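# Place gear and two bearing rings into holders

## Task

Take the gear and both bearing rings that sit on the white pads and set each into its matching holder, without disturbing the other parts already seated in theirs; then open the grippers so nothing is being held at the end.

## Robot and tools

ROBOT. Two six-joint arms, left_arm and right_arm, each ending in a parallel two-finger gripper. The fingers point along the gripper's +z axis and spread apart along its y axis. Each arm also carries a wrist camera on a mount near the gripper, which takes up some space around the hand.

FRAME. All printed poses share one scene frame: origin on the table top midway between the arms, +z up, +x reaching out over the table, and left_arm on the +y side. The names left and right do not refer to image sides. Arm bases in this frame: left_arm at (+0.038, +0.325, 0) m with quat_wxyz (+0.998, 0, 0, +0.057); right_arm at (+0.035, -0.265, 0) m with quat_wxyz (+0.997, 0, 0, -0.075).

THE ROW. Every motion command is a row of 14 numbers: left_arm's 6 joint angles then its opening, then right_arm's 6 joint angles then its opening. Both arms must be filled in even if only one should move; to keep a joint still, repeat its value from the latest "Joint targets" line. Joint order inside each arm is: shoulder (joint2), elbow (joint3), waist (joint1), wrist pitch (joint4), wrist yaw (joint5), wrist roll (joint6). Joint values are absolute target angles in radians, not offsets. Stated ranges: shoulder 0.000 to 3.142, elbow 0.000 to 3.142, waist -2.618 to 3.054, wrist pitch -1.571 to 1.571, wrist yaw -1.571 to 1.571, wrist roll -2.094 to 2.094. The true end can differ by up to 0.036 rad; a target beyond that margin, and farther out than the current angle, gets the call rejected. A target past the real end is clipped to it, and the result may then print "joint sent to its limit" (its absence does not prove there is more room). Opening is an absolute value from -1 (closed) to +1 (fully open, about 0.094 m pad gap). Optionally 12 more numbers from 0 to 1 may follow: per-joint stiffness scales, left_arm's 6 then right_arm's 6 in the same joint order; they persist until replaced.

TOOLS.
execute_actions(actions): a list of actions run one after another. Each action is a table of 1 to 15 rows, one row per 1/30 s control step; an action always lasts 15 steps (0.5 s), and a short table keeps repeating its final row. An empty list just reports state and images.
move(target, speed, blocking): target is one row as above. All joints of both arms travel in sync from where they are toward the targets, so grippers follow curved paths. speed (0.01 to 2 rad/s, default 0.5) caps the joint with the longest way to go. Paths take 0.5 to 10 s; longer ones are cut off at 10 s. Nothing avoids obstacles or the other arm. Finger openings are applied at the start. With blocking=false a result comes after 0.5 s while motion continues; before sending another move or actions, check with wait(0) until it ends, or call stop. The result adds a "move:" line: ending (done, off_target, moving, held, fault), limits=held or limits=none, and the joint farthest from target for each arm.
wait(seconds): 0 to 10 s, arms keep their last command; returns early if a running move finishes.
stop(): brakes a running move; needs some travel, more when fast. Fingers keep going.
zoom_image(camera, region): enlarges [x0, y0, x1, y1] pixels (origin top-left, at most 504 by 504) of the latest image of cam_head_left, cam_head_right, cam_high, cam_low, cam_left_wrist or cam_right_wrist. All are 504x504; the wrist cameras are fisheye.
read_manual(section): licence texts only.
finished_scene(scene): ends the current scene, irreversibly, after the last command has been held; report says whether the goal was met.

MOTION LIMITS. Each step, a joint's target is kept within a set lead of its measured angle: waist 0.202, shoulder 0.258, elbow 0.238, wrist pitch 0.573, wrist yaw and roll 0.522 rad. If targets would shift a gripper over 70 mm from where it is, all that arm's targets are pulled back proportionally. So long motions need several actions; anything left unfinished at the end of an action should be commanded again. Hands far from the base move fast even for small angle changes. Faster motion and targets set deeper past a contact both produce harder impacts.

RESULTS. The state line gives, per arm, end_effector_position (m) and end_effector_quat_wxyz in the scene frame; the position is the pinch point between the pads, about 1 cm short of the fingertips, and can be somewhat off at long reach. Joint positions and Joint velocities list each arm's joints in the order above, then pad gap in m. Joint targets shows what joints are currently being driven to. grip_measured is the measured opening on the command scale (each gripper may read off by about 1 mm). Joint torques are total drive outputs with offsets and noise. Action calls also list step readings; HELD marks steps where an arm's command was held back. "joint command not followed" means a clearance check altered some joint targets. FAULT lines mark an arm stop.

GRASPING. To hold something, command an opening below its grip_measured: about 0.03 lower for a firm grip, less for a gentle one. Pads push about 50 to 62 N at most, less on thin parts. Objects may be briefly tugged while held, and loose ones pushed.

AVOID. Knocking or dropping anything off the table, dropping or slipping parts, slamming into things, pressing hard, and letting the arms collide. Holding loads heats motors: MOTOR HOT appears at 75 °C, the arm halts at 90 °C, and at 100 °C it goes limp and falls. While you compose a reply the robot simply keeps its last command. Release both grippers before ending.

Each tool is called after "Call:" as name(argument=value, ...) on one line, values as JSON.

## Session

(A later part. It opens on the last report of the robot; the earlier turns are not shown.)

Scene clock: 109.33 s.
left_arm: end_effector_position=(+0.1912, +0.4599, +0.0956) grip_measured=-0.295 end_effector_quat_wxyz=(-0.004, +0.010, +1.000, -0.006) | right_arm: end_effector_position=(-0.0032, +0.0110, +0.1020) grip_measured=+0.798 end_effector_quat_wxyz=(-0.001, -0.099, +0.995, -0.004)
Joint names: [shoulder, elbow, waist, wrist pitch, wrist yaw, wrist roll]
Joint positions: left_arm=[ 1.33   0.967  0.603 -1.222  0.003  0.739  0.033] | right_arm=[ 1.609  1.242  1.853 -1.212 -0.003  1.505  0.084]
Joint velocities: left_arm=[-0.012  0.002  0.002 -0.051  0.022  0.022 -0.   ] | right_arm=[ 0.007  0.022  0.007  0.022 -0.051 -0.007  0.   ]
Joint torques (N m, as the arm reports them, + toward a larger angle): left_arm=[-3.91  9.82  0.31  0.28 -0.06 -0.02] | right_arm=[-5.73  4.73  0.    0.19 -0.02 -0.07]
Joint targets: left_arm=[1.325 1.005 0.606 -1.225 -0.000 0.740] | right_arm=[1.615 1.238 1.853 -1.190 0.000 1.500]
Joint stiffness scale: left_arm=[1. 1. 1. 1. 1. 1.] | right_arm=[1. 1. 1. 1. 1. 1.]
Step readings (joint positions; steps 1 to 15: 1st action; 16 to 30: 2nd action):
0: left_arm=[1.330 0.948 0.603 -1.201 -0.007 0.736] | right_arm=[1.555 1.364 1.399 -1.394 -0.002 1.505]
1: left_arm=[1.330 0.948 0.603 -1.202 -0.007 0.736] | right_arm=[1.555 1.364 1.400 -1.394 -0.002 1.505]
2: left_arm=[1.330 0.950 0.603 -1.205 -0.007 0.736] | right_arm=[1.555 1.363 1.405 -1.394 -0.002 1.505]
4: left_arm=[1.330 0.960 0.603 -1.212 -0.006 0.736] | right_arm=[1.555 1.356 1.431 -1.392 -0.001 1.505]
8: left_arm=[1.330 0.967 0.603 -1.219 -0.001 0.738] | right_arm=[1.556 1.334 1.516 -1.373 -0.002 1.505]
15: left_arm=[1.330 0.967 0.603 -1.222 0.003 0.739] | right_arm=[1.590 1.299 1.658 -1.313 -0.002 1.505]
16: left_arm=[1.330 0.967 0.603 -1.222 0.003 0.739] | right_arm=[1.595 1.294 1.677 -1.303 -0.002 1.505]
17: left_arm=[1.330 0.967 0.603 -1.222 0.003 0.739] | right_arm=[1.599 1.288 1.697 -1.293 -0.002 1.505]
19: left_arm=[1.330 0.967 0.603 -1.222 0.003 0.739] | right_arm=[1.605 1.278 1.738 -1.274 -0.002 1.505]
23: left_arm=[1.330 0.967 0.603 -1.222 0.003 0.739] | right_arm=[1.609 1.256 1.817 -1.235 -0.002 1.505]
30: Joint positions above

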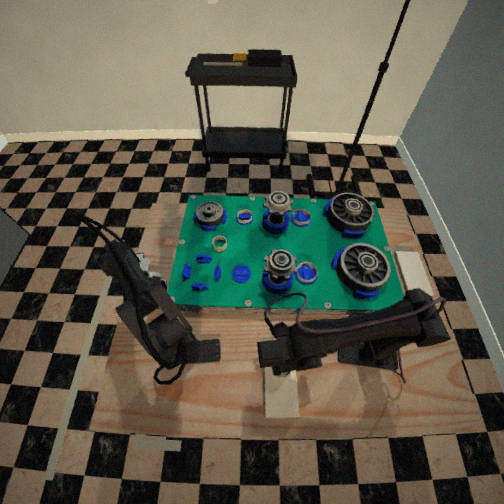

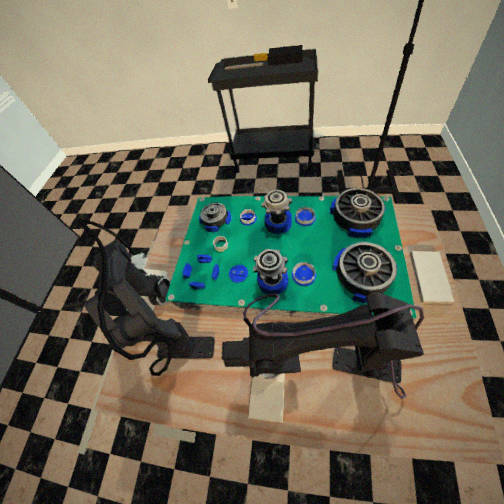

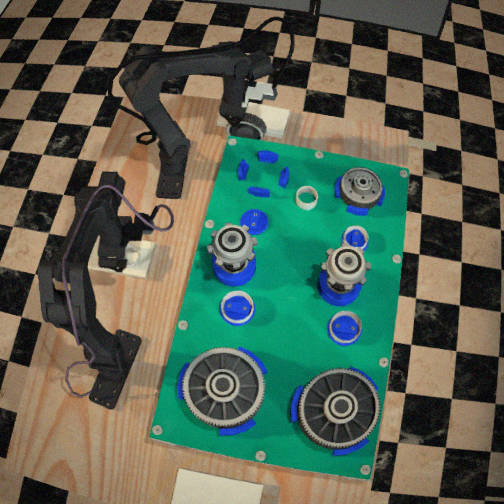

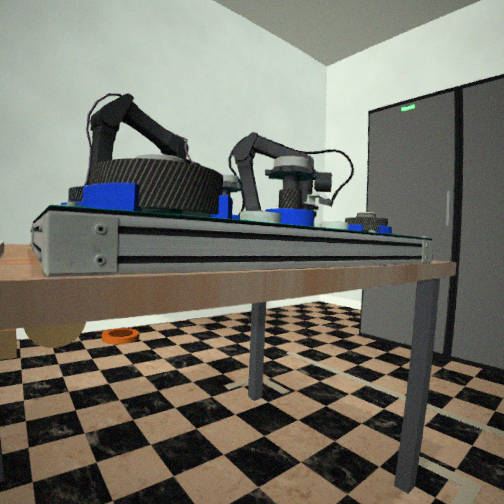

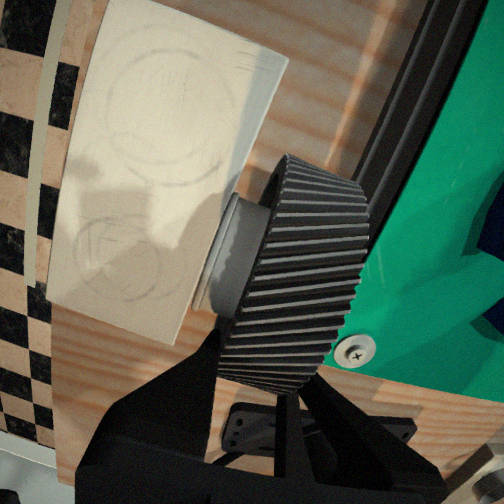

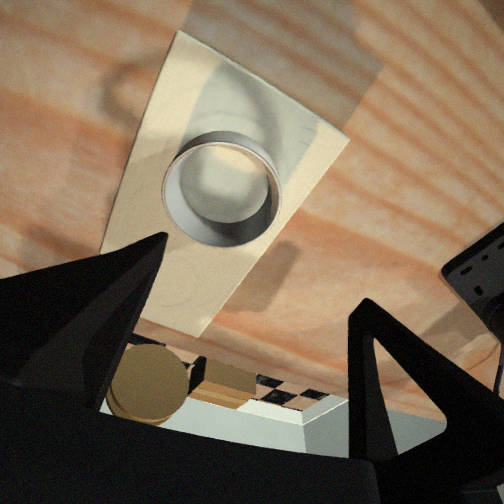

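Call:
execute_actions(actions=[[[1.33,1.005,0.603,-1.225,0,0.74,-0.2,1.615,1.238,1.853,-1.19,0,1.5,0.8],[1.335,1.005,0.60,-1.225,0,0.735,-0.1,1.615,1.238,1.853,-1.19,0,1.5,0.8],[1.337,1.005,0.597,-1.225,0,0.73,-0.05,1.615,1.238,1.853,-1.19,0,1.5,0.8],[1.337,1.005,0.597,-1.225,0,0.73,-0.05,1.615,1.238,1.853,-1.19,0,1.5,0.8],[1.337,1.008,0.597,-1.23,0,0.73,-0.05,1.615,1.238,1.853,-1.19,0,1.5,0.8],[1.337,1.012,0.597,-1.235,0,0.73,-0.05,1.615,1.238,1.853,-1.19,0,1.5,0.8],[1.337,1.017,0.597,-1.24,0,0.73,-0.05,1.615,1.238,1.853,-1.19,0,1.5,0.8],[1.337,1.021,0.597,-1.24,0,0.73,-0.05,1.615,1.238,1.853,-1.19,0,1.5,0.8],[1.337,1.021,0.597,-1.235,0,0.73,-0.05,1.615,1.238,1.853,-1.19,0,1.5,0.8],[1.337,1.021,0.597,-1.225,0,0.73,-0.05,1.615,1.238,1.853,-1.19,0,1.5,0.8],[1.341,1.024,0.592,-1.215,0,0.725,-0.05,1.615,1.238,1.853,-1.19,0,1.5,0.8],[1.345,1.027,0.587,-1.212,0,0.72,-0.05,1.615,1.238,1.853,-1.19,0,1.5,0.8],[1.349,1.030,0.582,-1.21,0,0.715,-0.05,1.615,1.238,1.853,-1.19,0,1.5,0.8],[1.353,1.033,0.577,-1.209,0,0.71,-0.05,1.615,1.238,1.853,-1.19,0,1.5,0.8],[1.357,1.036,0.572,-1.208,0,0.705,-0.05,1.615,1.238,1.853,-1.19,0,1.5,0.8]],[[1.361,1.039,0.567,-1.207,0,0.70,-0.05,1.615,1.238,1.853,-1.19,0,1.5,0.8],[1.365,1.042,0.562,-1.206,0,0.695,-0.05,1.615,1.238,1.853,-1.19,0,1.5,0.8],[1.369,1.045,0.557,-1.205,0,0.69,-0.05,1.615,1.238,1.853,-1.19,0,1.5,0.8],[1.373,1.048,0.552,-1.204,0,0.685,-0.05,1.615,1.238,1.853,-1.19,0,1.5,0.8],[1.377,1.051,0.547,-1.203,0,0.68,-0.05,1.615,1.238,1.853,-1.19,0,1.5,0.8],[1.381,1.053,0.542,-1.202,0,0.675,-0.05,1.615,1.238,1.853,-1.19,0,1.5,0.8],[1.385,1.056,0.537,-1.201,0,0.67,-0.05,1.615,1.238,1.853,-1.19,0,1.5,0.8],[1.39,1.058,0.532,-1.20,0,0.665,-0.05,1.615,1.238,1.853,-1.19,0,1.5,0.8]]])

Scene clock: 112.07 s.
left_arm: end_effector_position=(+0.2118, +0.4594, +0.0995) grip_measured=-0.051 end_effector_quat_wxyz=(-0.001, +0.011, +1.000, -0.003) | right_arm: end_effector_position=(-0.0034, +0.0127, +0.1020) grip_measured=+0.798 end_effector_quat_wxyz=(-0.001, -0.099, +0.995, -0.001)
Joint names: [shoulder, elbow, waist, wrist pitch, wrist yaw, wrist roll]
Joint positions: left_arm=[ 1.382  1.023  0.54  -1.217  0.004  0.677  0.045] | right_arm=[ 1.609  1.242  1.853 -1.205 -0.003  1.505  0.084]
Joint velocities: left_arm=[-0.012  0.002  0.022  0.081 -0.022 -0.022  0.001] | right_arm=[ 0.007 -0.012  0.032 -0.007 -0.022 -0.081 -0.001]
Joint torques (N m, as the arm reports them, + toward a larger angle): left_arm=[-3.37  9.63 -0.71  0.55 -0.07 -0.09] | right_arm=[-5.67  4.7   0.01  0.25 -0.01 -0.06]
Joint targets: left_arm=[1.390 1.058 0.532 -1.200 0.000 0.665] | right_arm=[1.615 1.238 1.853 -1.190 0.000 1.500]
Joint stiffness scale: left_arm=[1. 1. 1. 1. 1. 1.] | right_arm=[1. 1. 1. 1. 1. 1.]
Step readings (joint positions; steps 1 to 15: 1st action; 16 to 30: 2nd action):
0: left_arm=[1.330 0.967 0.603 -1.222 0.003 0.739] | right_arm=[1.609 1.242 1.853 -1.205 -0.003 1.505]
1: left_arm=[1.330 0.967 0.603 -1.222 0.003 0.739] | right_arm=[1.609 1.242 1.853 -1.205 -0.003 1.505]
2: left_arm=[1.330 0.967 0.603 -1.222 0.003 0.739] | right_arm=[1.609 1.242 1.853 -1.205 -0.003 1.505]
4: left_arm=[1.330 0.967 0.603 -1.224 0.003 0.739] | right_arm=[1.609 1.242 1.853 -1.205 -0.003 1.505]
8: left_arm=[1.330 0.973 0.603 -1.229 0.003 0.738] | right_arm=[1.609 1.242 1.853 -1.205 -0.003 1.505]
15: left_arm=[1.338 0.994 0.589 -1.232 0.004 0.728] | right_arm=[1.609 1.242 1.853 -1.205 -0.003 1.505]
16: left_arm=[1.343 0.997 0.584 -1.232 0.004 0.724] | right_arm=[1.609 1.242 1.853 -1.205 -0.003 1.505]
17: left_arm=[1.347 1.001 0.579 -1.231 0.004 0.720] | right_arm=[1.609 1.242 1.853 -1.205 -0.003 1.505]
19: left_arm=[1.357 1.007 0.569 -1.229 0.004 0.712] | right_arm=[1.609 1.242 1.853 -1.205 -0.003 1.505]
23: left_arm=[1.373 1.018 0.549 -1.223 0.004 0.693] | right_arm=[1.609 1.242 1.853 -1.205 -0.003 1.505]
30: Joint positions above

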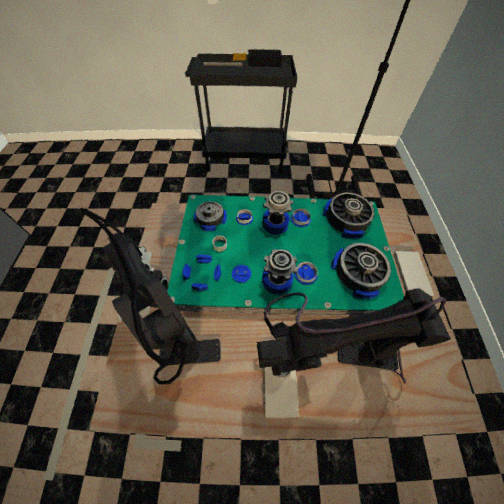

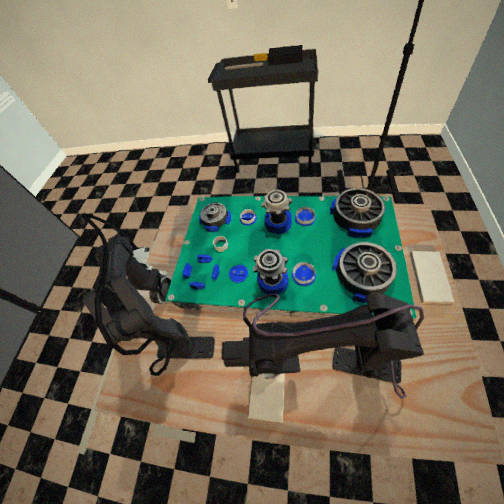

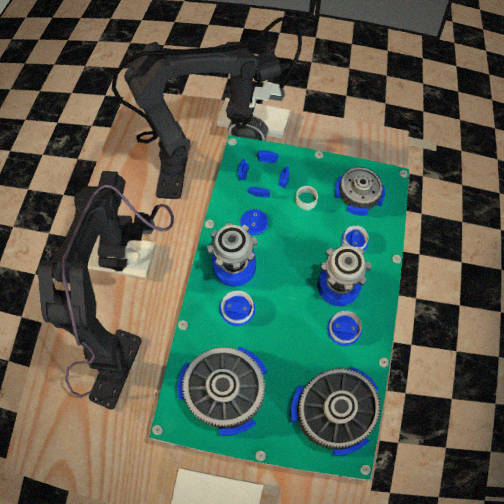

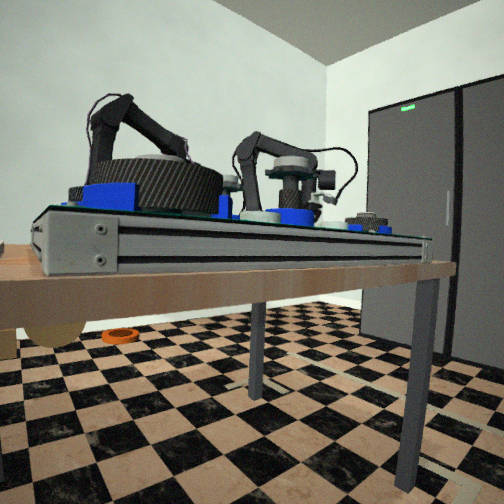

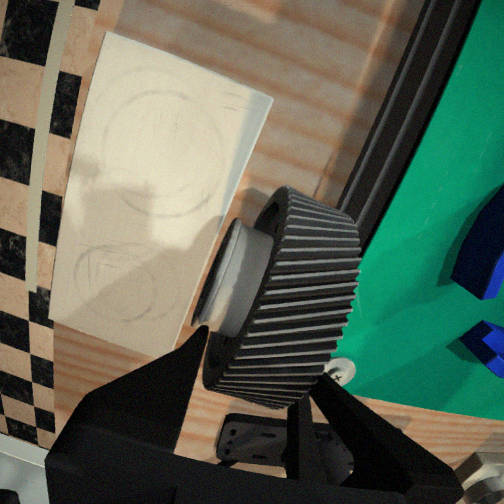

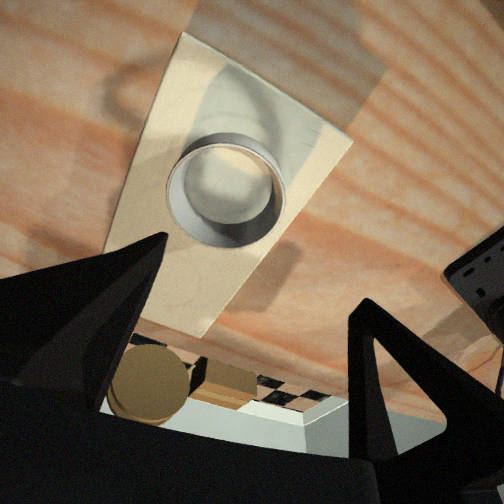

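Call:
execute_actions(actions=[[[1.39,1.058,0.536,-1.205,0,0.672,-0.1,1.615,1.238,1.853,-1.19,0,1.5,0.8],[1.39,1.058,0.536,-1.205,0,0.672,-0.13,1.615,1.238,1.853,-1.19,0,1.5,0.8],[1.39,1.058,0.536,-1.205,0,0.672,-0.16,1.615,1.238,1.853,-1.19,0,1.5,0.8],[1.39,1.058,0.536,-1.205,0,0.672,-0.19,1.615,1.238,1.853,-1.19,0,1.5,0.8],[1.39,1.058,0.536,-1.205,0,0.672,-0.22,1.615,1.238,1.853,-1.19,0,1.5,0.8],[1.39,1.058,0.536,-1.205,0,0.672,-0.24,1.615,1.238,1.853,-1.19,0,1.5,0.8],[1.39,1.058,0.536,-1.205,0,0.672,-0.26,1.615,1.238,1.853,-1.19,0,1.5,0.8],[1.39,1.058,0.536,-1.205,0,0.672,-0.28,1.615,1.238,1.853,-1.19,0,1.5,0.8],[1.39,1.058,0.536,-1.205,0,0.672,-0.30,1.615,1.238,1.853,-1.19,0,1.5,0.8],[1.39,1.058,0.536,-1.205,0,0.672,-0.33,1.615,1.238,1.853,-1.19,0,1.5,0.8],[1.39,1.058,0.536,-1.205,0,0.672,-0.36,1.615,1.238,1.853,-1.19,0,1.5,0.8]]])

Scene clock: 113.20 s.
left_arm: end_effector_position=(+0.2121, +0.4571, +0.0996) grip_measured=-0.298 end_effector_quat_wxyz=(+0.001, +0.008, +1.000, -0.009) | right_arm: end_effector_position=(-0.0034, +0.0127, +0.1020) grip_measured=+0.798 end_effector_quat_wxyz=(-0.001, -0.099, +0.995, -0.001)
Joint names: [shoulder, elbow, waist, wrist pitch, wrist yaw, wrist roll]
Joint positions: left_arm=[ 1.382  1.023  0.54  -1.222  0.015  0.672  0.033] | right_arm=[ 1.609  1.242  1.853 -1.205 -0.003  1.505  0.084]
Joint velocities: left_arm=[-0.007 -0.002 -0.022 -0.007  0.007 -0.095 -0.001] | right_arm=[-0.002 -0.007  0.007 -0.022 -0.007  0.022  0.001]
Joint torques (N m, as the arm reports them, + toward a larger angle): left_arm=[-3.3   9.57 -0.31  0.54 -0.16 -0.03] | right_arm=[-5.7   4.74  0.02  0.25 -0.01 -0.08]
Joint targets: left_arm=[1.390 1.058 0.536 -1.205 -0.000 0.672] | right_arm=[1.615 1.238 1.853 -1.190 -0.000 1.500]
Joint stiffness scale: left_arm=[1. 1. 1. 1. 1. 1.] | right_arm=[1. 1. 1. 1. 1. 1.]
Step readings (joint positions):
0: left_arm=[1.382 1.023 0.540 -1.217 0.004 0.673] | right_arm=[1.609 1.242 1.853 -1.205 -0.003 1.505]
1: left_arm=[1.382 1.023 0.540 -1.218 0.004 0.673] | right_arm=[1.609 1.242 1.853 -1.205 -0.003 1.505]
2: left_arm=[1.382 1.023 0.540 -1.218 0.006 0.673] | right_arm=[1.609 1.242 1.853 -1.205 -0.003 1.505]
4: left_arm=[1.382 1.023 0.540 -1.220 0.010 0.673] | right_arm=[1.609 1.242 1.853 -1.205 -0.003 1.505]
8: left_arm=[1.382 1.023 0.540 -1.221 0.015 0.673] | right_arm=[1.609 1.242 1.853 -1.205 -0.003 1.505]
15: Joint positions above

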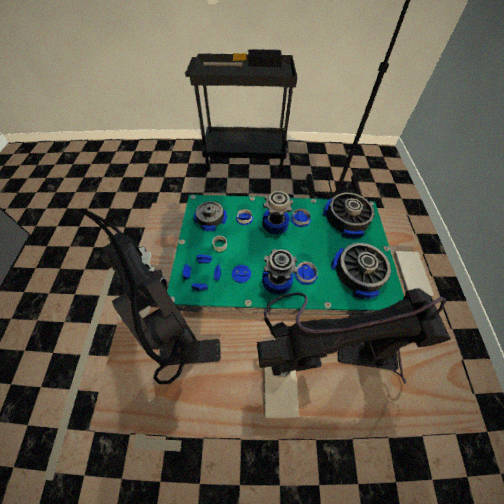

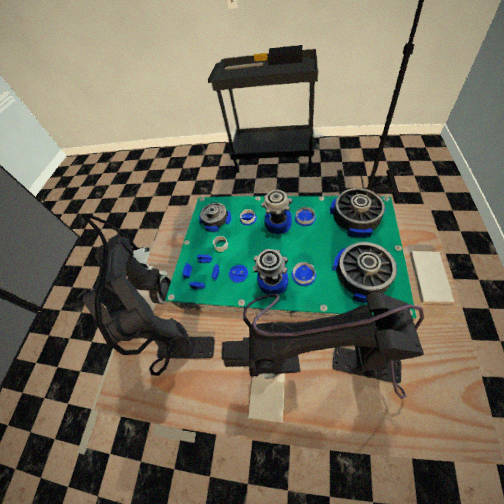

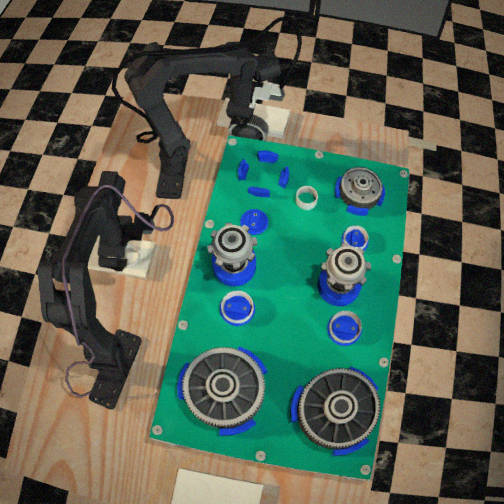

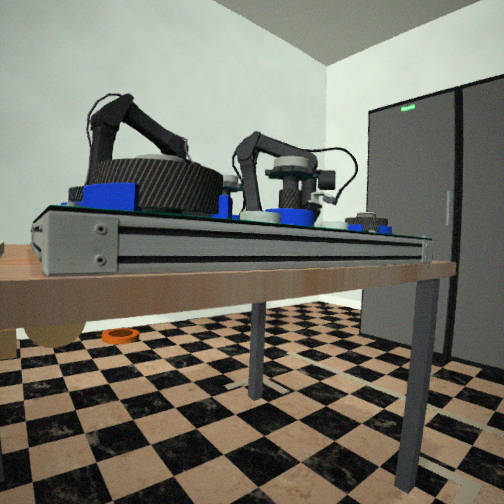

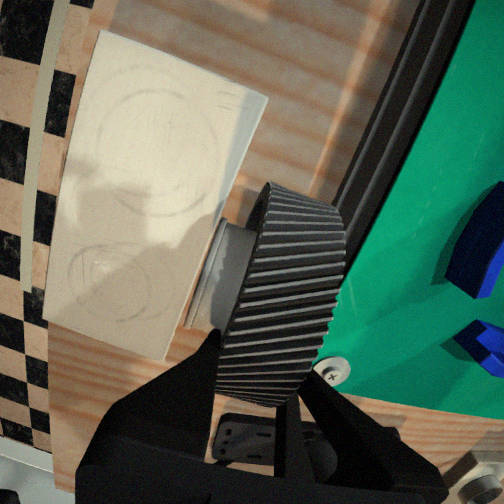

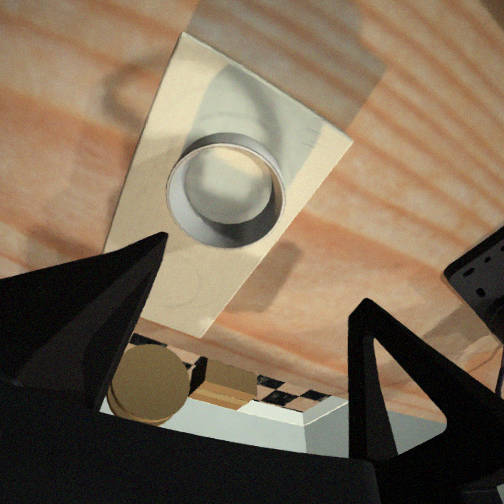

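Call:
move(target=[1.345,1.15,0.54,-1.30,0.0,0.672,-0.45,1.735,1.20,1.87,-1.03,0,1.5,1.0], speed=0.1)

Scene clock: 117.20 s.
left_arm: end_effector_position=(+0.2048, +0.4565, +0.1095) grip_measured=-0.298 end_effector_quat_wxyz=(-0.018, +0.008, +1.000, -0.009) | right_arm: end_effector_position=(-0.0090, +0.0361, +0.0596) grip_measured=+1.000 end_effector_quat_wxyz=(-0.001, -0.103, +0.995, -0.000)
Joint names: [shoulder, elbow, waist, wrist pitch, wrist yaw, wrist roll]
Joint positions: left_arm=[ 1.382  1.062  0.54  -1.29  -0.008  0.672  0.033] | right_arm=[ 1.732  1.205  1.861 -1.045 -0.003  1.505  0.094]
Joint velocities: left_arm=[-0.007  0.002 -0.012 -0.022 -0.007 -0.022 -0.   ] | right_arm=[ 0.002 -0.012 -0.002 -0.051 -0.007  0.007  0.   ]
Joint torques (N m, as the arm reports them, + toward a larger angle): left_arm=[-6.6  14.24 -0.07  0.13  0.04 -0.02] | right_arm=[-6.86  4.53  0.81  0.24 -0.01 -0.07]
Joint targets: left_arm=[1.345 1.150 0.540 -1.300 0.000 0.672] | right_arm=[1.735 1.200 1.870 -1.030 0.000 1.500]
Joint stiffness scale: left_arm=[1. 1. 1. 1. 1. 1.] | right_arm=[1. 1. 1. 1. 1. 1.]
move: off_target (left_arm); limits=none; left_arm: farthest joint: the elbow, 0.088 radians from its target (0.127 radians at the start); right_arm: farthest joint: the wrist pitch, 0.015 radians from its target (0.175 radians at the start)

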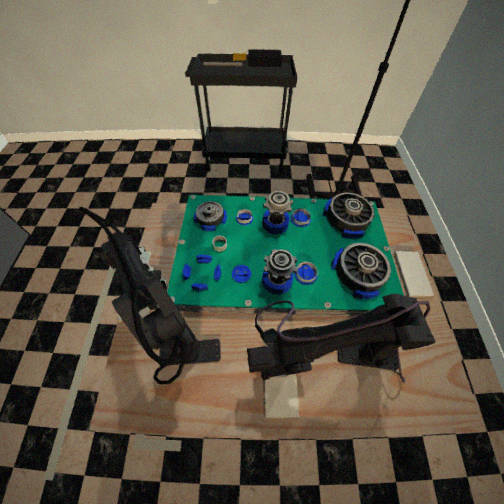

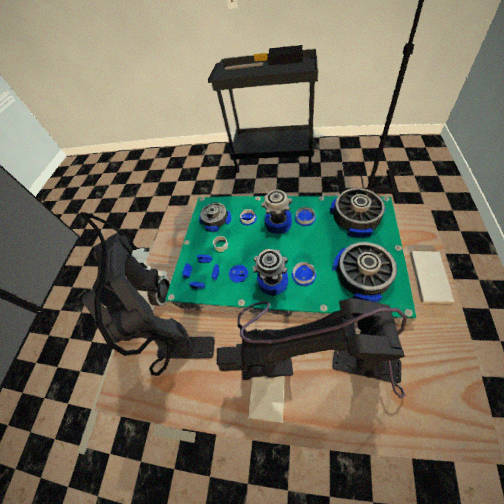

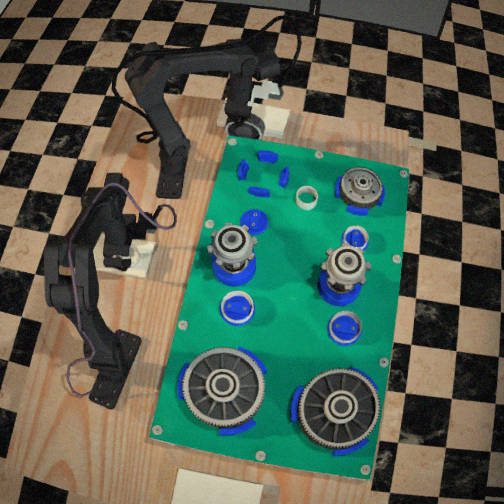

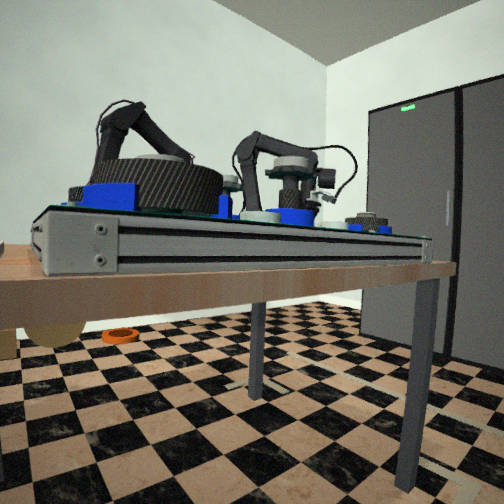

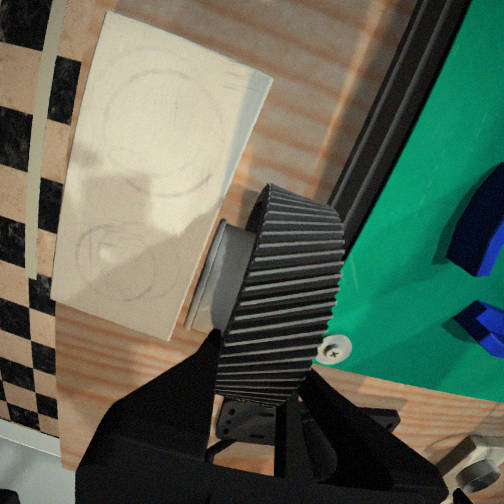

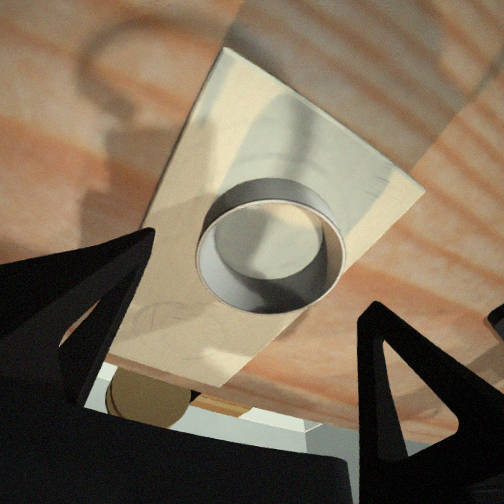

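Call:
move(target=[1.29,1.36,0.54,-1.47,0.0,0.672,-0.45,1.758,1.146,1.87,-0.952,0,1.5,1.0], speed=0.15)

Call:
move(target=[1.255,1.46,0.54,-1.56,0.0,0.9,-0.45,1.758,1.146,1.87,-0.952,0,1.5,0.4], speed=0.2)

Scene clock: 121.13 s.
left_arm: end_effector_position=(+0.2056, +0.4584, +0.1666) grip_measured=-0.298 end_effector_quat_wxyz=(-0.003, +0.009, +1.000, +0.006) | right_arm: end_effector_position=(-0.0091, +0.0367, +0.0408) grip_measured=+1.000 end_effector_quat_wxyz=(-0.001, -0.103, +0.995, +0.001)
Joint names: [shoulder, elbow, waist, wrist pitch, wrist yaw, wrist roll]
Joint positions: left_arm=[ 1.357  1.27   0.54  -1.481 -0.013  0.672  0.033] | right_arm=[ 1.753  1.152  1.861 -0.967 -0.003  1.505  0.094]
Joint velocities: left_arm=[ 0.002 -0.012 -0.017 -0.081 -0.037  0.022  0.001] | right_arm=[-0.002 -0.017 -0.037  0.081  0.022 -0.022  0.   ]
Joint torques (N m, as the arm reports them, + toward a larger angle): left_arm=[-8.63 14.47  0.05  0.49  0.1  -0.01] | right_arm=[-6.8   4.35  0.79  0.27 -0.02 -0.07]
Joint targets: left_arm=[1.290 1.360 0.540 -1.470 -0.000 0.672] | right_arm=[1.758 1.146 1.870 -0.952 -0.000 1.500]
Joint stiffness scale: left_arm=[1. 1. 1. 1. 1. 1.] | right_arm=[1. 1. 1. 1. 1. 1.]
move: off_target (left_arm); limits=none; left_arm: farthest joint: the elbow, 0.090 radians from its target (0.298 radians at the start); right_arm: farthest joint: the wrist pitch, 0.015 radians from its target (0.093 radians at the start)

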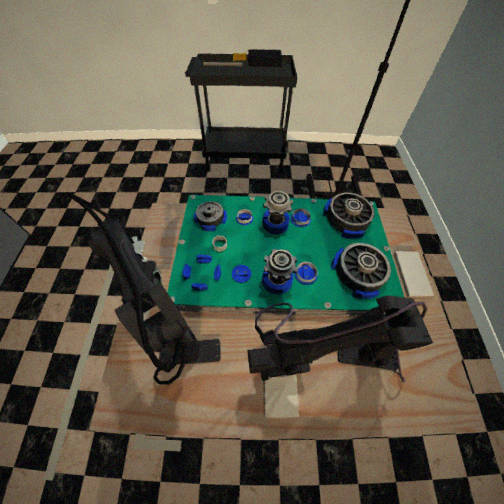

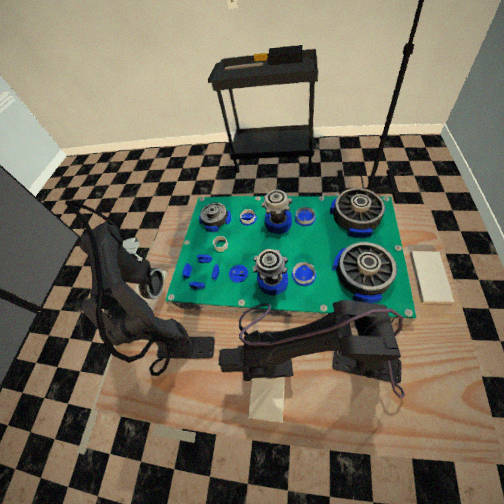

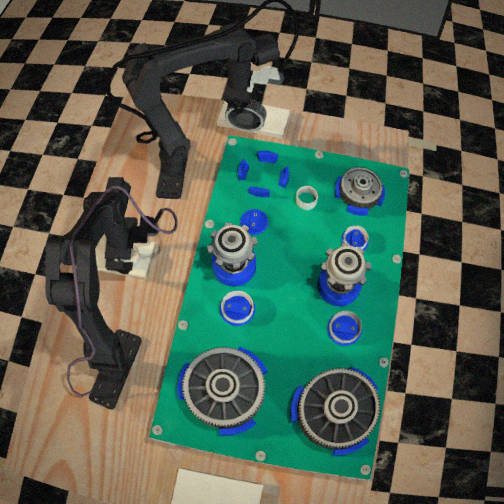

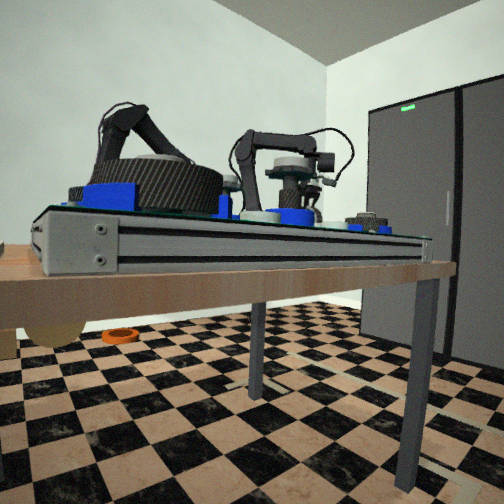

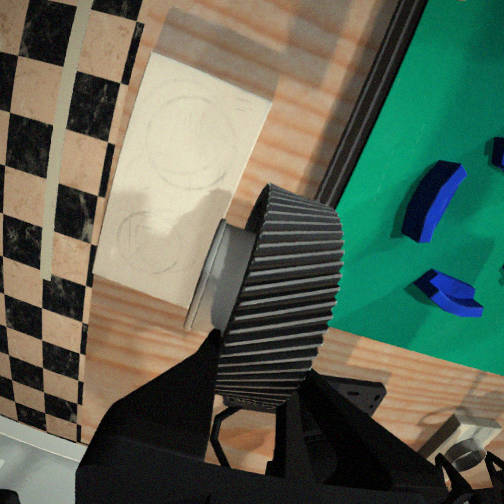

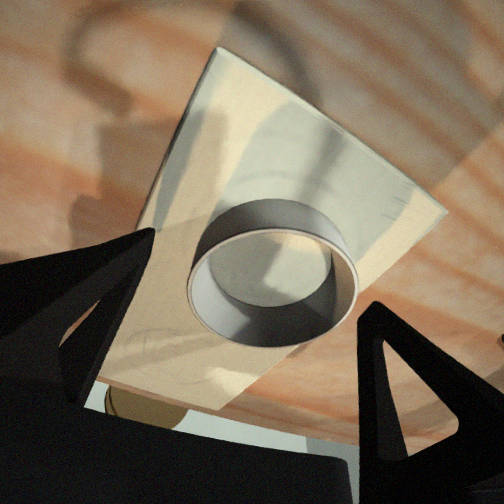

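Scene clock: 122.90 s.
left_arm: end_effector_position=(+0.1981, +0.4537, +0.1986) grip_measured=-0.298 end_effector_quat_wxyz=(+0.007, +0.118, +0.993, +0.020) | right_arm: end_effector_position=(-0.0091, +0.0367, +0.0408) grip_measured=+0.402 end_effector_quat_wxyz=(-0.001, -0.103, +0.995, +0.001)
Joint names: [shoulder, elbow, waist, wrist pitch, wrist yaw, wrist roll]
Joint positions: left_arm=[ 1.319  1.371  0.54  -1.585 -0.018  0.892  0.033] | right_arm=[ 1.753  1.152  1.861 -0.967 -0.003  1.505  0.066]
Joint velocities: left_arm=[-0.002  0.017  0.017 -0.081  0.051 -0.022  0.   ] | right_arm=[-0.007  0.012 -0.002 -0.081  0.022 -0.007 -0.001]
Joint torques (N m, as the arm reports them, + toward a larger angle): left_arm=[-7.88 14.24 -0.04  0.72  0.15  0.05] | right_arm=[-6.84  4.33  0.82  0.25 -0.02 -0.08]
Joint targets: left_arm=[1.255 1.460 0.540 -1.560 0.000 0.900] | right_arm=[1.758 1.146 1.870 -0.952 0.000 1.500]
Joint stiffness scale: left_arm=[1. 1. 1. 1. 1. 1.] | right_arm=[1. 1. 1. 1. 1. 1.]
move: off_target (left_arm); limits=none; left_arm: farthest joint: the elbow, 0.089 radians from its target (0.190 radians at the start); right_arm: farthest joint: the wrist pitch, 0.015 radians from its target (0.015 radians at the start)

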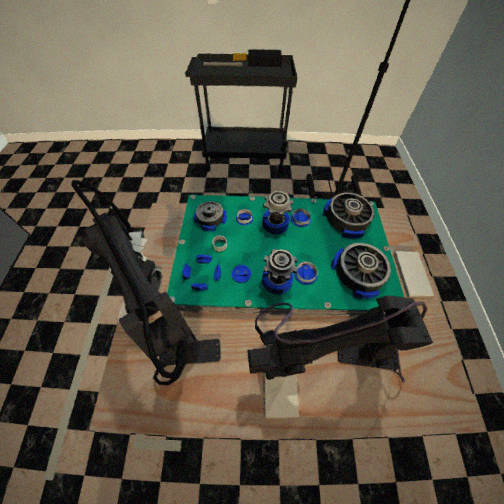

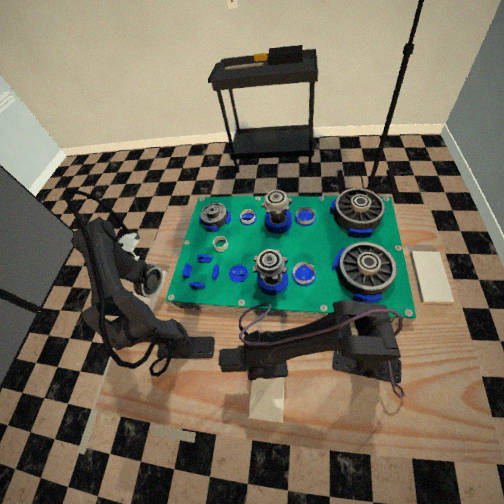

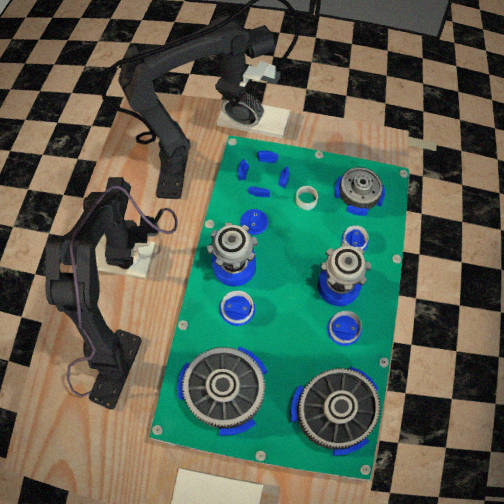

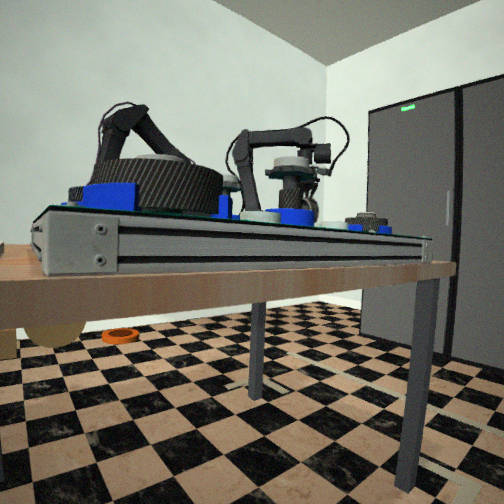

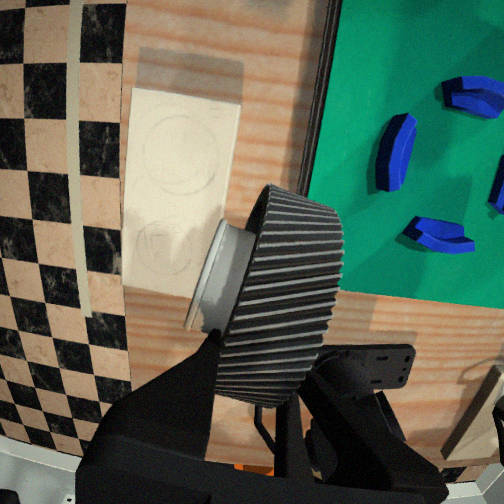

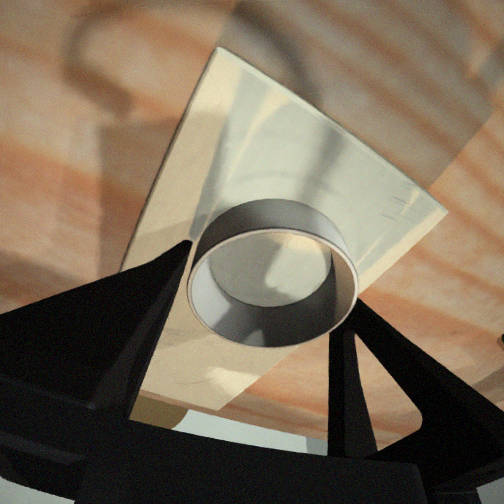

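Call:
move(target=[1.255,1.46,-0.1,-1.55,0.0,1.571,-0.45,1.758,1.146,1.87,-0.952,0,1.5,0.24], speed=0.3)

Scene clock: 126.10 s.
left_arm: end_effector_position=(+0.2463, +0.3349, +0.1981) grip_measured=-0.298 end_effector_quat_wxyz=(+0.009, +0.697, +0.717, +0.025) | right_arm: end_effector_position=(-0.0091, +0.0367, +0.0408) grip_measured=+0.288 end_effector_quat_wxyz=(-0.001, -0.103, +0.995, +0.002)
Joint names: [shoulder, elbow, waist, wrist pitch, wrist yaw, wrist roll]
Joint positions: left_arm=[ 1.321  1.369 -0.094 -1.571 -0.023  1.564  0.033] | right_arm=[ 1.753  1.152  1.861 -0.966 -0.003  1.505  0.061]
Joint velocities: left_arm=[ 0.007  0.007  0.007  0.066 -0.037 -0.095  0.001] | right_arm=[ 0.007  0.022 -0.002 -0.037  0.022  0.007  0.   ]
Joint torques (N m, as the arm reports them, + toward a larger angle): left_arm=[-8.17 14.4  -0.48  0.7   0.16  0.04] | right_arm=[-6.77  4.37  0.83  0.25  0.   -0.07]
Joint targets: left_arm=[1.255 1.460 -0.100 -1.550 0.000 1.571] | right_arm=[1.758 1.146 1.870 -0.952 0.000 1.500]
Joint stiffness scale: left_arm=[1. 1. 1. 1. 1. 1.] | right_arm=[1. 1. 1. 1. 1. 1.]
move: off_target (left_arm); limits=none; left_arm: farthest joint: the elbow, 0.091 radians from its target (0.089 radians at the start); right_arm: farthest joint: the wrist pitch, 0.014 radians from its target (0.015 radians at the start)

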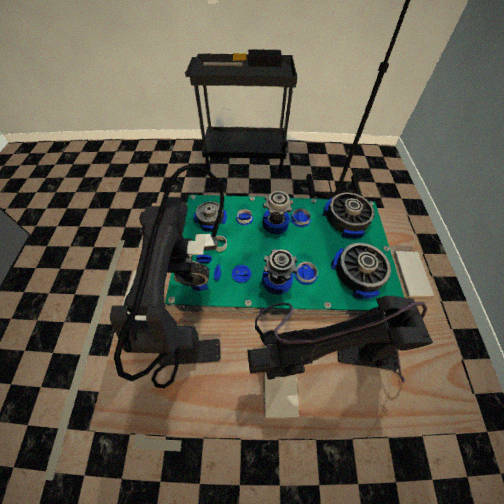

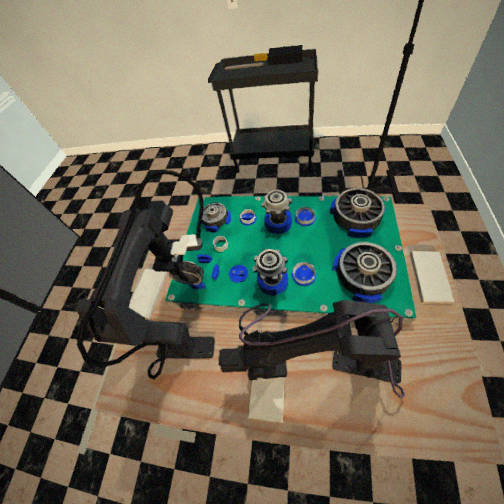

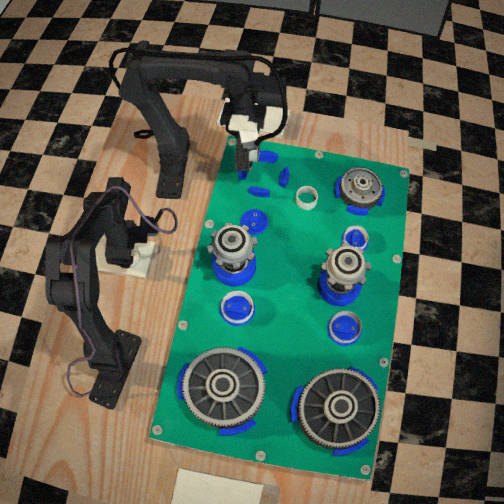

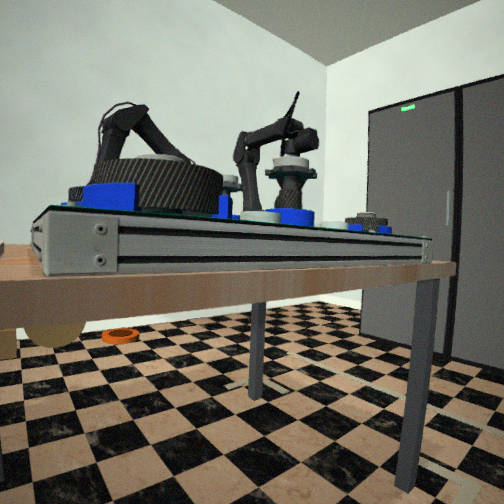

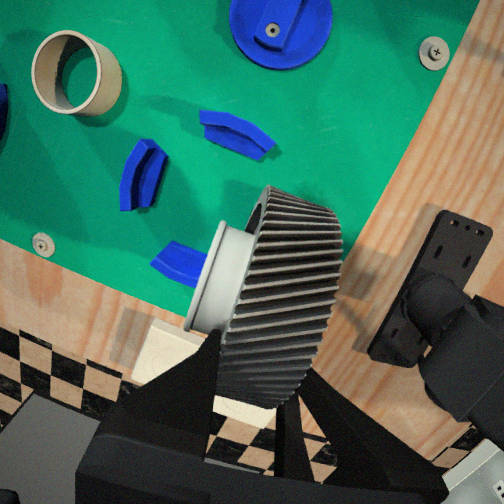

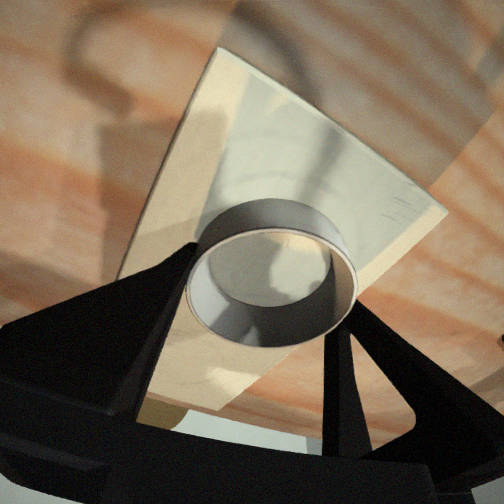

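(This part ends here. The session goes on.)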